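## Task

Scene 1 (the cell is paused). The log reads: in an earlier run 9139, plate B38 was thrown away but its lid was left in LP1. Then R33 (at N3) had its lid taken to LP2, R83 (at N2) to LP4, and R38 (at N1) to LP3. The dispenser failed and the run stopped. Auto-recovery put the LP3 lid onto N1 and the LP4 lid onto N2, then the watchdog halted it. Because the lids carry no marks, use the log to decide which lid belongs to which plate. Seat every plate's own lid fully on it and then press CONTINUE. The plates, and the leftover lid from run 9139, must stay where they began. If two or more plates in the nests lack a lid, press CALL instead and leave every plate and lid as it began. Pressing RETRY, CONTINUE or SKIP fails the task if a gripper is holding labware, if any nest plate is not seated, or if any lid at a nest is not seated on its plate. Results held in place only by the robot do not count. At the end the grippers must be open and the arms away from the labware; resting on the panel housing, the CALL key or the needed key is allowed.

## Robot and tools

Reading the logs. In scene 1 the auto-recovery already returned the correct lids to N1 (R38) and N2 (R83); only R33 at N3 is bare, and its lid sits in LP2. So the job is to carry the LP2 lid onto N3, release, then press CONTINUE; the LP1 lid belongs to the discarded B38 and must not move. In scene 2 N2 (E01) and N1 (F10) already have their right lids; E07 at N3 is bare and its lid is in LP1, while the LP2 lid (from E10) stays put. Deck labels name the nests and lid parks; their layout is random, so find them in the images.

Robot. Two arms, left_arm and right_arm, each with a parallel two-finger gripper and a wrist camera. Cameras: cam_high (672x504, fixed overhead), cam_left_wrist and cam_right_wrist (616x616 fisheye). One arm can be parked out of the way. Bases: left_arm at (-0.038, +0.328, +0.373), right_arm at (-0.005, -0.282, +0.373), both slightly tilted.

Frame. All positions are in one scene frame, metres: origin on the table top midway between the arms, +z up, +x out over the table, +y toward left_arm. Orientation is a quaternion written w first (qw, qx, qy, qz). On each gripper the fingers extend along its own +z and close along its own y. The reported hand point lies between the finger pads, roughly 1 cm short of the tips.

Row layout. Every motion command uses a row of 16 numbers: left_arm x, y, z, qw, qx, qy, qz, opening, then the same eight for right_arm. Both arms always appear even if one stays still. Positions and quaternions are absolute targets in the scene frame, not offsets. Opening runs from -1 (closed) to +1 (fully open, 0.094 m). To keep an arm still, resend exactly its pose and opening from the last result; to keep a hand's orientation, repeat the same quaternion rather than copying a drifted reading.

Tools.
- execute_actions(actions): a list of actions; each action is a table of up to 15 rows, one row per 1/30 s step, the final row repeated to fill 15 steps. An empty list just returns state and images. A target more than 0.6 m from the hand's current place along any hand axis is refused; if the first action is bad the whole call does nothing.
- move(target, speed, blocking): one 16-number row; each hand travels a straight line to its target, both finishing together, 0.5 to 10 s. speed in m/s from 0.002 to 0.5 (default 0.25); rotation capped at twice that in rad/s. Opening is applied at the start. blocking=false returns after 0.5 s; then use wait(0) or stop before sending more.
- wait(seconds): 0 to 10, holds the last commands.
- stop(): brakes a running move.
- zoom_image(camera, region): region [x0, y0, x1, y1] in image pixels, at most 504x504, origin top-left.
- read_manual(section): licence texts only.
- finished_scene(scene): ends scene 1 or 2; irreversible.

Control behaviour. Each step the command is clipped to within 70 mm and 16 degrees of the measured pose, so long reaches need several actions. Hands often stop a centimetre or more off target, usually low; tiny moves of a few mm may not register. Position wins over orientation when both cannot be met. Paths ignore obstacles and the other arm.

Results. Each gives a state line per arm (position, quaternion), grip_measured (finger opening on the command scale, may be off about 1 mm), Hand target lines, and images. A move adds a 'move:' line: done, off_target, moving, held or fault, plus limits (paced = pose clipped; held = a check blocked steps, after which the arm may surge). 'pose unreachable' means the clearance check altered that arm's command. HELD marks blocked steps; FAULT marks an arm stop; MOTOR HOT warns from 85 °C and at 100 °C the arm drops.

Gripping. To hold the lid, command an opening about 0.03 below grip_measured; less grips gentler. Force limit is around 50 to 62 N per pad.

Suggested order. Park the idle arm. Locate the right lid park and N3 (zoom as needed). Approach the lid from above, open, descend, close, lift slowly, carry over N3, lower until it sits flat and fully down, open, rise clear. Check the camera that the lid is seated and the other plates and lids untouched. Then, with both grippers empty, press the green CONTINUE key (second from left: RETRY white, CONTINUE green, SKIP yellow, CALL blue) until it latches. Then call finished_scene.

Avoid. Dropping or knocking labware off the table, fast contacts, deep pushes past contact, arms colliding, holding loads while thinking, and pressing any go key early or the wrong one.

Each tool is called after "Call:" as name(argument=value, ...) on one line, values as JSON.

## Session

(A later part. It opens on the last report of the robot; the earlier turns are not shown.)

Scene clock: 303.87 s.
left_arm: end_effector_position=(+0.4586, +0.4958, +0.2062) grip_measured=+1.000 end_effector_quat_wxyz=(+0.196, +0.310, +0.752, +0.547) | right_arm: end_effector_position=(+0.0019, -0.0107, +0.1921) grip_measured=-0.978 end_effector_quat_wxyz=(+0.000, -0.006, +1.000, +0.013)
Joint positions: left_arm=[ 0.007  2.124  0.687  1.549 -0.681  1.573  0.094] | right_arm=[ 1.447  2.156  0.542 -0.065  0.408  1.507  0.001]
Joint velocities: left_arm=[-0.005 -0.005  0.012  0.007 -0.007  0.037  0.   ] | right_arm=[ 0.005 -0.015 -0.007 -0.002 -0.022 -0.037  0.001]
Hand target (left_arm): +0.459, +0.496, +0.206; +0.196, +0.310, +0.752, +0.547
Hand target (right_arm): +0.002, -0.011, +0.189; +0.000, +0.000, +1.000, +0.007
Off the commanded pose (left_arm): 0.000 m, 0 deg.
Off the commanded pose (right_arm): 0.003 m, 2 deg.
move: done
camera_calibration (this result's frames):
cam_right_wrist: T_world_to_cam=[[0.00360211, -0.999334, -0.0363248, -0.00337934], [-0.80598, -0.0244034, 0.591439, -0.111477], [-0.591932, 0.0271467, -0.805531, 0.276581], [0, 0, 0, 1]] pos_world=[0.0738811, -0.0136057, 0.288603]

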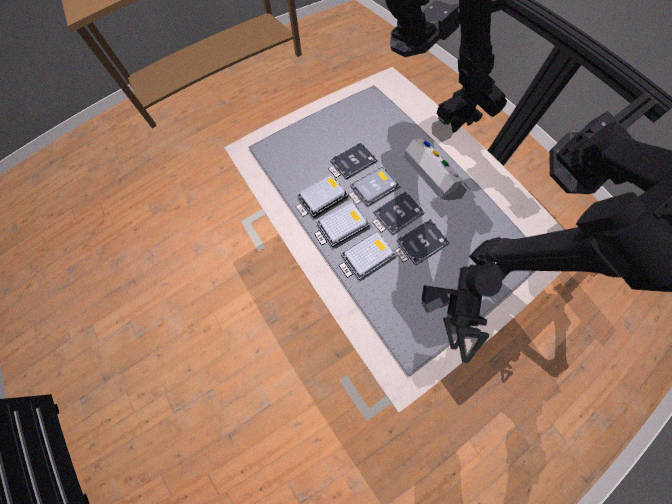

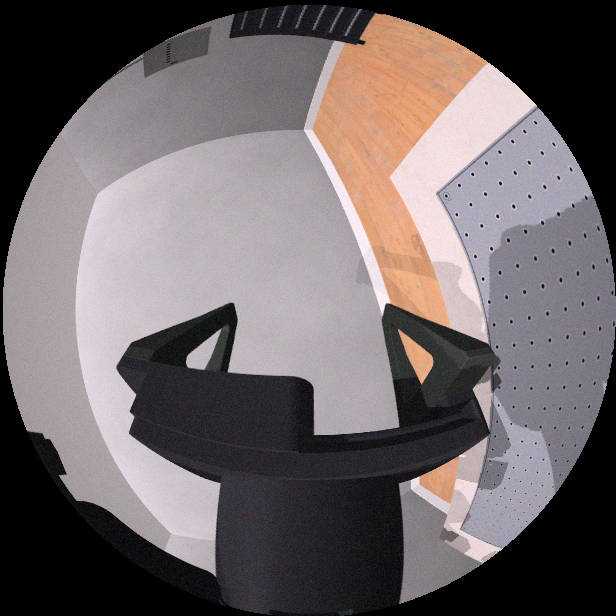

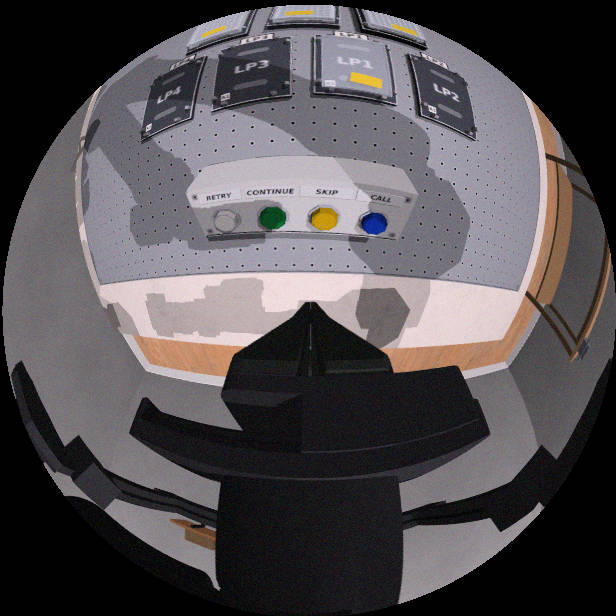

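Call:
execute_actions(actions=[])

Scene clock: 317.40 s.
left_arm: end_effector_position=(+0.4586, +0.4958, +0.2062) grip_measured=+1.000 end_effector_quat_wxyz=(+0.196, +0.310, +0.752, +0.547) | right_arm: end_effector_position=(+0.0019, -0.0107, +0.1921) grip_measured=-0.978 end_effector_quat_wxyz=(+0.000, -0.004, +1.000, +0.013)
Joint positions: left_arm=[ 0.007  2.124  0.687  1.549 -0.681  1.573  0.094] | right_arm=[ 1.447  2.156  0.542 -0.065  0.408  1.51   0.001]
Joint velocities: left_arm=[-0.005 -0.015 -0.027  0.002 -0.066 -0.037  0.   ] | right_arm=[-0.005 -0.015  0.002  0.017 -0.051 -0.037 -0.002]
Hand target (left_arm): +0.459, +0.496, +0.206; +0.196, +0.310, +0.752, +0.547
Hand target (right_arm): +0.002, -0.011, +0.189; +0.000, +0.000, +1.000, +0.007
Off the commanded pose (left_arm): 0.000 m, 0 deg.
Off the commanded pose (right_arm): 0.003 m, 2 deg.
camera_calibration (this result's frames):
cam_right_wrist: T_world_to_cam=[[0.000931909, -0.99934, -0.036325, -0.00337429], [-0.806, -0.0222519, 0.591497, -0.111465], [-0.591915, 0.0287267, -0.805489, 0.276589], [0, 0, 0, 1]] pos_world=[0.0738801, -0.0137979, 0.288598]

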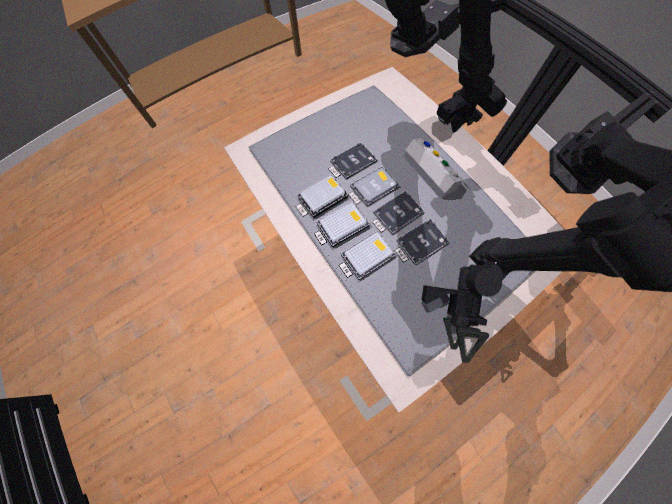

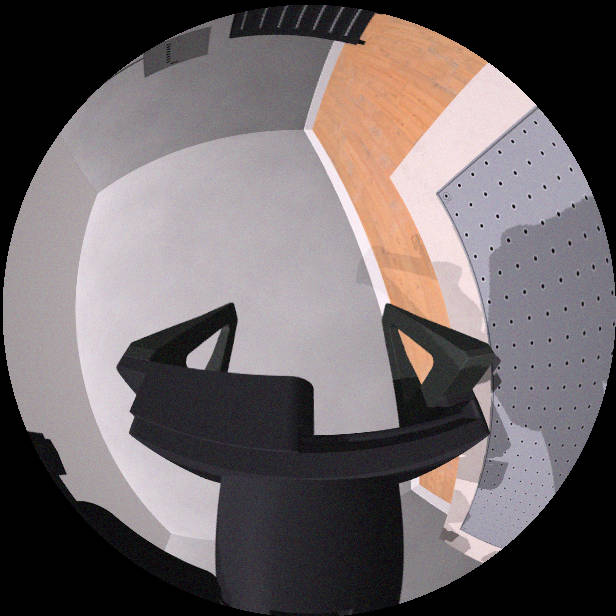

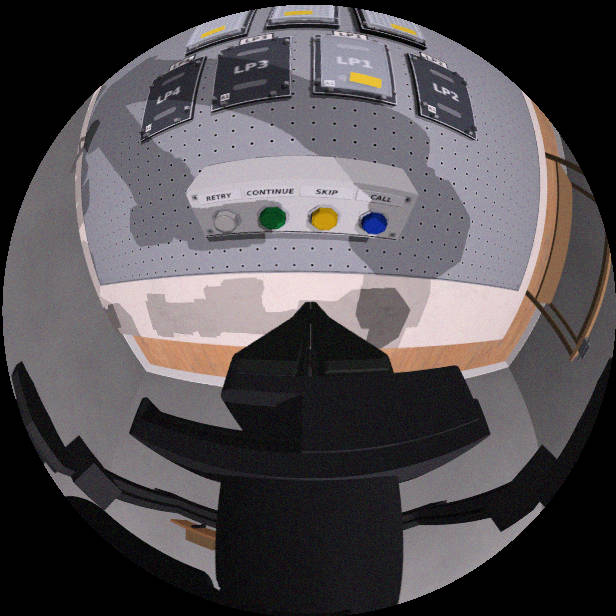

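Call:
move(target=[0.4586,0.4958,0.2062,0.196,0.310,0.752,0.547,1,0.015,0.030,0.135,0,0,1,0,-1], speed=0.15)

Scene clock: 326.33 s.
left_arm: end_effector_position=(+0.4586, +0.4958, +0.2062) grip_measured=+1.000 end_effector_quat_wxyz=(+0.196, +0.310, +0.752, +0.547) | right_arm: end_effector_position=(+0.0108, +0.0332, +0.1420) grip_measured=-0.978 end_effector_quat_wxyz=(-0.000, -0.002, +1.000, +0.004)
Joint positions: left_arm=[ 0.007  2.124  0.687  1.549 -0.681  1.573  0.094] | right_arm=[ 1.36   2.327  0.707 -0.042  0.419  1.43   0.001]
Joint velocities: left_arm=[ 0.015 -0.005 -0.007  0.002 -0.007  0.007  0.   ] | right_arm=[-0.015 -0.005 -0.002 -0.017  0.037 -0.037  0.   ]
Hand target (left_arm): +0.459, +0.496, +0.206; +0.196, +0.310, +0.752, +0.547
Hand target (right_arm): +0.015, +0.030, +0.136; +0.000, -0.000, +1.000, -0.001
Off the commanded pose (left_arm): 0.000 m, 0 deg.
Off the commanded pose (right_arm): 0.009 m, 0 deg.
move: done
camera_calibration (this result's frames):
cam_right_wrist: T_world_to_cam=[[-0.00497973, -0.999843, -0.017007, 0.0360166], [-0.805898, -0.00605634, 0.592023, -0.0742742], [-0.592033, 0.016654, -0.805742, 0.240718], [0, 0, 0, 1]] pos_world=[0.0828351, 0.0315522, 0.238541]

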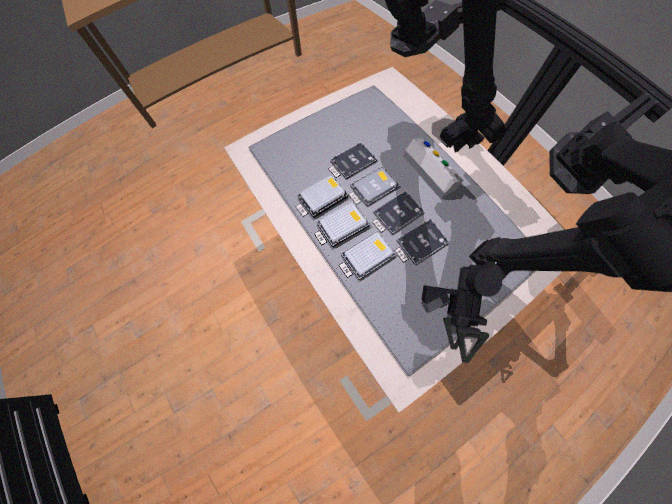

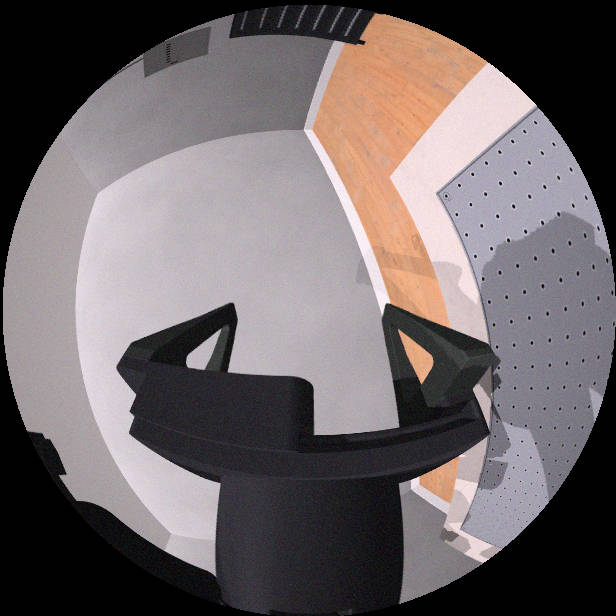

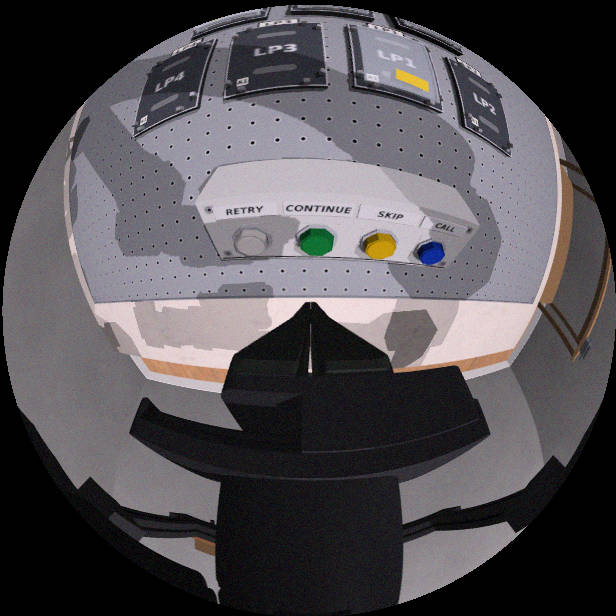

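Call:
zoom_image(camera="cam_right_wrist", region=[220,180,420,320])

Region (220, 180, 420, 320) of cam_right_wrist's 616x616 image, scaled by 2.520, with more detail than that image has; it fills the top 353 rows of this view, and the rest is white.

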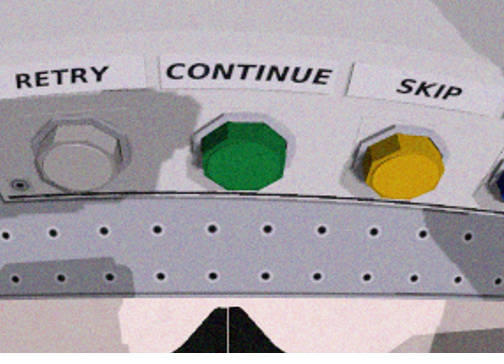

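Call:
move(target=[0.4586,0.4958,0.2062,0.196,0.310,0.752,0.547,1,0.028,0.026,0.108,0,0,1,0,-1], speed=0.06)

Scene clock: 340.50 s.
left_arm: end_effector_position=(+0.4586, +0.4958, +0.2062) grip_measured=+1.000 end_effector_quat_wxyz=(+0.196, +0.310, +0.752, +0.547) | right_arm: end_effector_position=(+0.0241, +0.0281, +0.1156) grip_measured=-0.978 end_effector_quat_wxyz=(-0.000, -0.003, +1.000, +0.003)
Joint positions: left_arm=[ 0.007  2.124  0.687  1.549 -0.681  1.573  0.094] | right_arm=[1.283 2.388 0.716 0.042 0.424 1.344 0.001]
Joint velocities: left_arm=[-0.005 -0.005 -0.012 -0.002 -0.037 -0.007  0.   ] | right_arm=[-0.005 -0.005  0.007  0.012  0.037 -0.051  0.001]
Hand target (left_arm): +0.459, +0.496, +0.206; +0.196, +0.310, +0.752, +0.547
Hand target (right_arm): +0.028, +0.026, +0.109; +0.000, -0.000, +1.000, -0.001
Off the commanded pose (left_arm): 0.000 m, 0 deg.
Off the commanded pose (right_arm): 0.009 m, 0 deg.
move: done
camera_calibration (this result's frames):
cam_right_wrist: T_world_to_cam=[[-0.00261434, -0.999881, -0.0152313, 0.0302946], [-0.805606, -0.00691786, 0.592411, -0.0480137], [-0.592445, 0.0138192, -0.805492, 0.22751], [0, 0, 0, 1]] pos_world=[0.0961865, 0.0268148, 0.212163]

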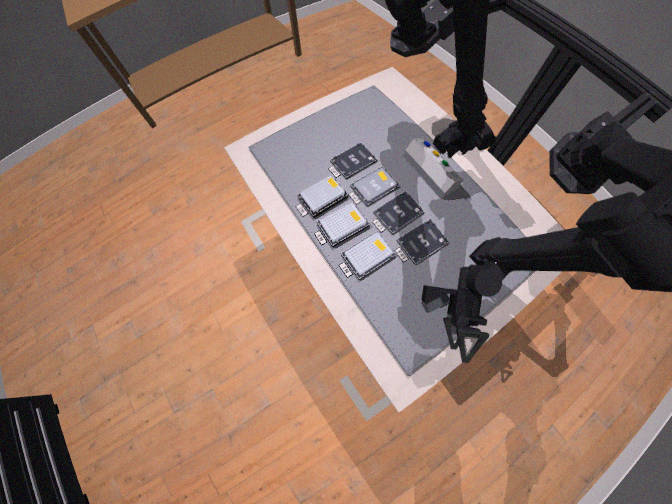

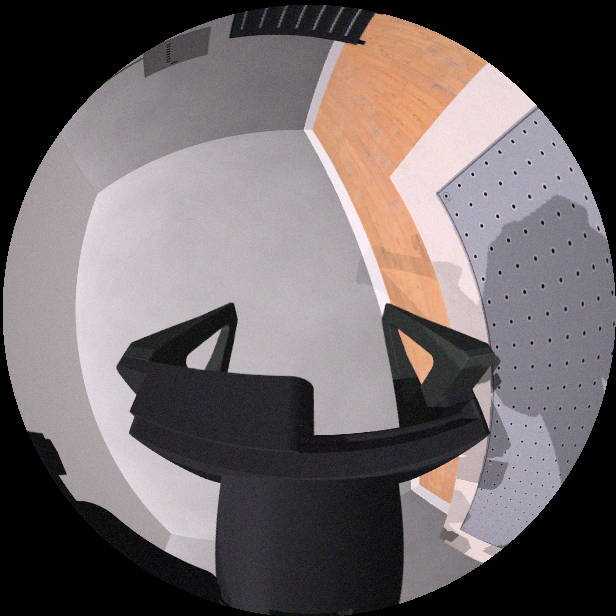

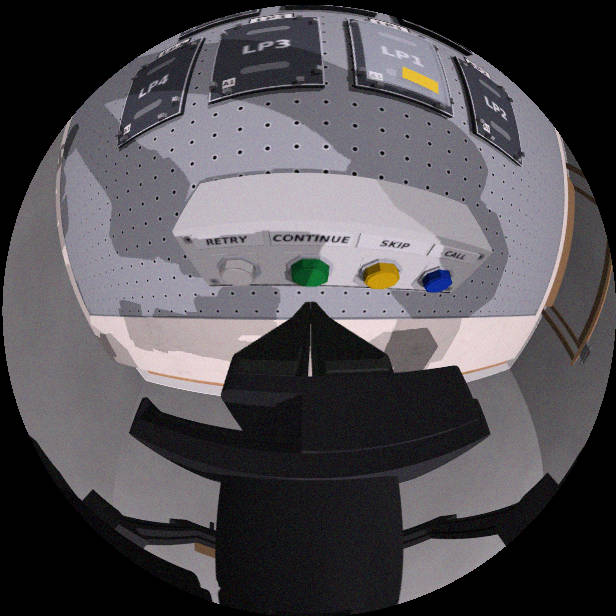

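Call:
zoom_image(camera="cam_right_wrist", region=[250,220,370,320])

Region (250, 220, 370, 320) of cam_right_wrist's 616x616 image, scaled by 4.200, with more detail than that image has.

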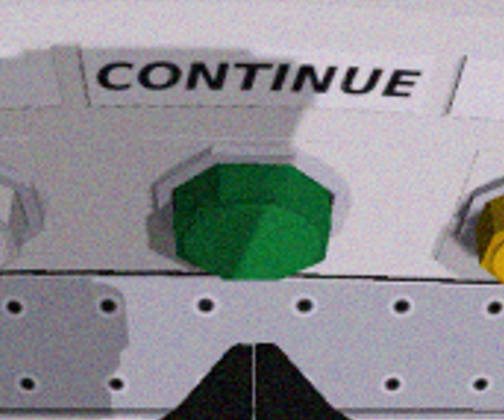

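Call:
move(target=[0.4586,0.4958,0.2062,0.196,0.310,0.752,0.547,1,0.034,0.026,0.093,0,0,1,0,-1], speed=0.03)

Call:
zoom_image(camera="cam_right_wrist", region=[230,230,390,340])

Scene clock: 353.40 s.
left_arm: end_effector_position=(+0.4586, +0.4958, +0.2062) grip_measured=+1.000 end_effector_quat_wxyz=(+0.196, +0.310, +0.752, +0.547) | right_arm: end_effector_position=(+0.0298, +0.0290, +0.1014) grip_measured=-0.978 end_effector_quat_wxyz=(-0.000, -0.004, +1.000, +0.004)
Joint positions: left_arm=[ 0.007  2.124  0.687  1.549 -0.681  1.573  0.094] | right_arm=[1.247 2.424 0.732 0.08  0.426 1.301 0.001]
Joint velocities: left_arm=[-0.005  0.005  0.022  0.002  0.022  0.037  0.   ] | right_arm=[-0.005 -0.015  0.002 -0.017 -0.066 -0.037  0.001]
Hand target (left_arm): +0.459, +0.496, +0.206; +0.196, +0.310, +0.752, +0.547
Hand target (right_arm): +0.034, +0.026, +0.093; +0.000, +0.000, +1.000, -0.001
Off the commanded pose (left_arm): 0.000 m, 0 deg.
Off the commanded pose (right_arm): 0.010 m, 1 deg.
move: done
camera_calibration (this result's frames):
cam_right_wrist: T_world_to_cam=[[0.000124483, -0.999845, -0.0176309, 0.0311827], [-0.805797, -0.0105412, 0.592099, -0.0349], [-0.592192, 0.0141332, -0.805673, 0.21939], [0, 0, 0, 1]] pos_world=[0.101795, 0.0277093, 0.197971]

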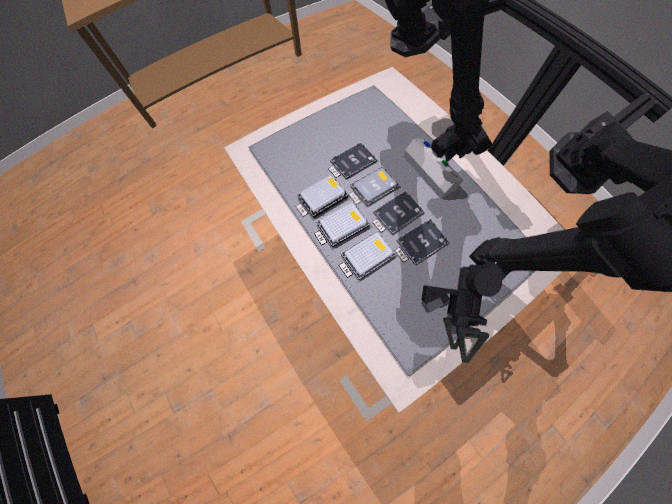

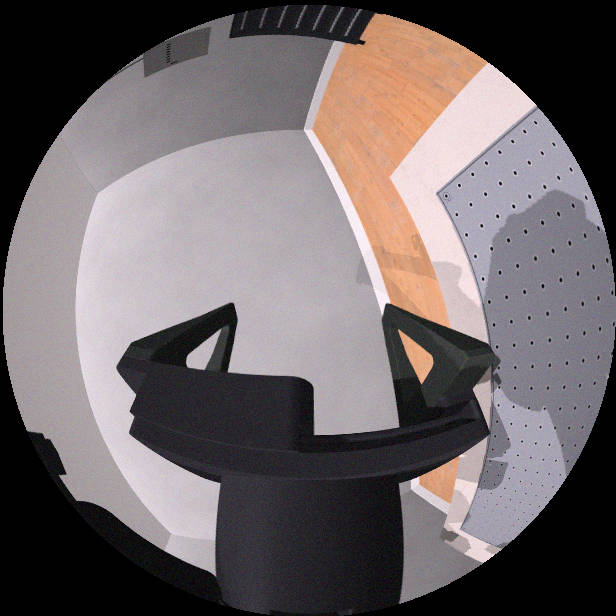

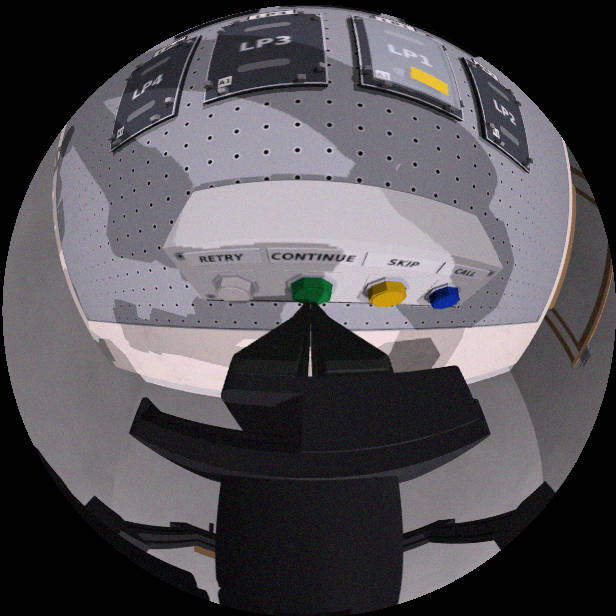

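Region (230, 230, 390, 340) of cam_right_wrist's 616x616 image, scaled by 3.150, with more detail than that image has; it fills the top 346 rows of this view, and the rest is white.

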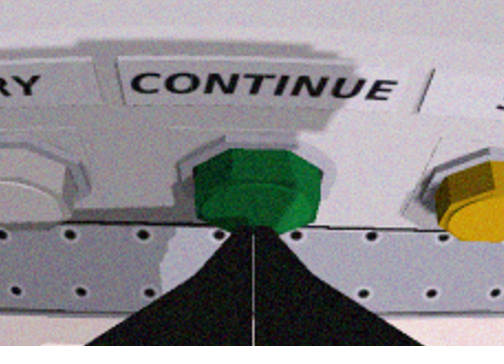

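Call:
move(target=[0.4586,0.4958,0.2062,0.196,0.310,0.752,0.547,1,0.040,0.026,0.083,0,0,1,0,-1], speed=0.02)

Call:
zoom_image(camera="cam_right_wrist", region=[230,230,390,340])

Scene clock: 361.90 s.
left_arm: end_effector_position=(+0.4586, +0.4958, +0.2062) grip_measured=+1.000 end_effector_quat_wxyz=(+0.196, +0.310, +0.752, +0.547) | right_arm: end_effector_position=(+0.0334, +0.0306, +0.0964) grip_measured=-0.978 end_effector_quat_wxyz=(+0.000, -0.010, +1.000, +0.007)
Joint positions: left_arm=[ 0.007  2.124  0.687  1.549 -0.681  1.573  0.094] | right_arm=[1.231 2.434 0.738 0.099 0.426 1.268 0.001]
Joint velocities: left_arm=[-0.005  0.005 -0.012 -0.007  0.022 -0.066  0.   ] | right_arm=[-0.024  0.005 -0.002 -0.007 -0.022  0.007 -0.001]
Hand target (left_arm): +0.459, +0.496, +0.206; +0.196, +0.310, +0.752, +0.547
Hand target (right_arm): +0.040, +0.026, +0.084; +0.000, -0.000, +1.000, -0.001
Off the commanded pose (left_arm): 0.000 m, 0 deg.
Off the commanded pose (right_arm): 0.016 m, 1 deg.
move: off_target (right_arm)
camera_calibration (this result's frames):
cam_right_wrist: T_world_to_cam=[[0.0125624, -0.999642, -0.023622, 0.0327972], [-0.806317, -0.0240983, 0.590993, -0.0284523], [-0.591351, 0.0116225, -0.806331, 0.217556], [0, 0, 0, 1]] pos_world=[0.105299, 0.0295713, 0.193012]

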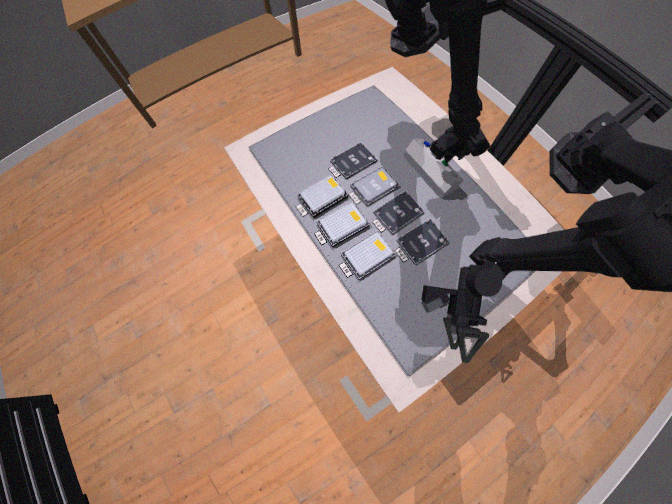

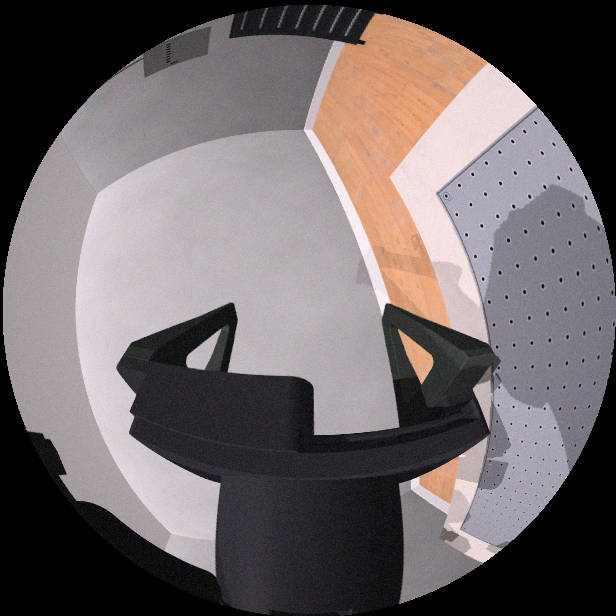

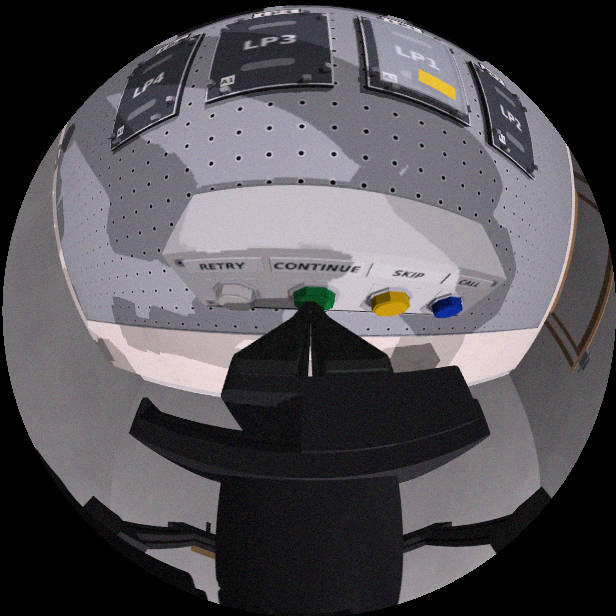

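Region (230, 230, 390, 340) of cam_right_wrist's 616x616 image, scaled by 3.150, with more detail than that image has; it fills the top 346 rows of this view, and the rest is white.

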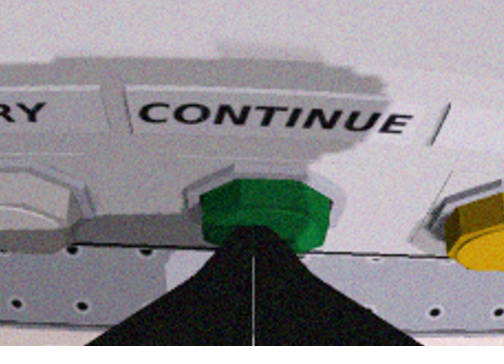

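In contact with the key. Pushing further.

Call:
move(target=[0.4586,0.4958,0.2062,0.196,0.310,0.752,0.547,1,0.044,0.026,0.074,0,0,1,0,-1], speed=0.02)

Call:
zoom_image(camera="cam_right_wrist", region=[230,230,390,340])

Scene clock: 366.03 s.
left_arm: end_effector_position=(+0.4586, +0.4958, +0.2062) grip_measured=+1.000 end_effector_quat_wxyz=(+0.196, +0.310, +0.752, +0.547) | right_arm: end_effector_position=(+0.0342, +0.0308, +0.0938) grip_measured=-0.978 end_effector_quat_wxyz=(-0.000, -0.014, +1.000, +0.008)
Joint positions: left_arm=[ 0.007  2.124  0.687  1.549 -0.681  1.573  0.094] | right_arm=[1.224 2.44  0.74  0.109 0.424 1.251 0.001]
Joint velocities: left_arm=[ 0.005 -0.005  0.002 -0.002  0.081  0.022  0.   ] | right_arm=[ 0.005  0.005  0.002  0.012 -0.081 -0.022 -0.   ]
move: unfinished (the scene ended)
camera_calibration (this result's frames):
cam_right_wrist: T_world_to_cam=[[0.0208727, -0.999436, -0.0262964, 0.0328828], [-0.805106, -0.0323969, 0.592246, -0.0262106], [-0.592764, 0.00880961, -0.805328, 0.216027], [0, 0, 0, 1]] pos_world=[0.106264, 0.030112, 0.190361]
The task's run has ended: the event that ends the task has happened. This ends this scene only. If you have not yet called finished_scene for this scene, call it to go on to the next scene.

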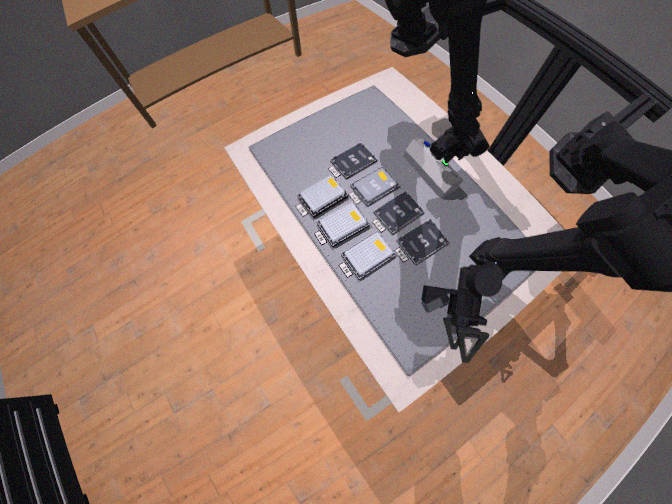

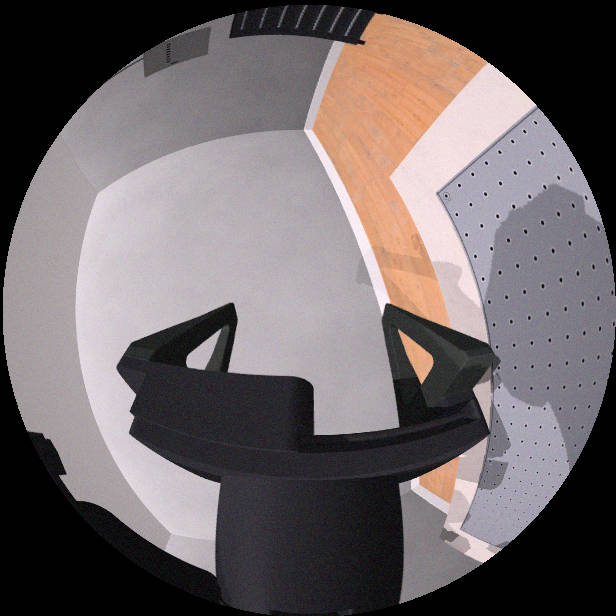

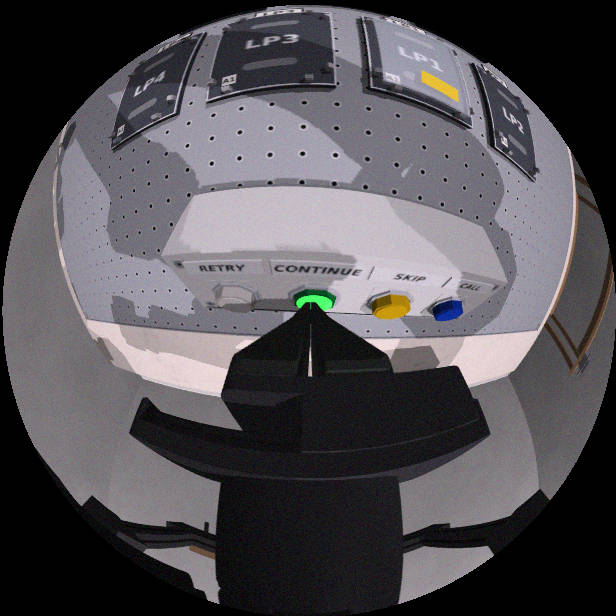

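This scene is finished. If you have not yet called finished_scene for this scene, call it to go on to the next scene.

Call:
finished_scene(scene=1)

The scene is finished: the task was done.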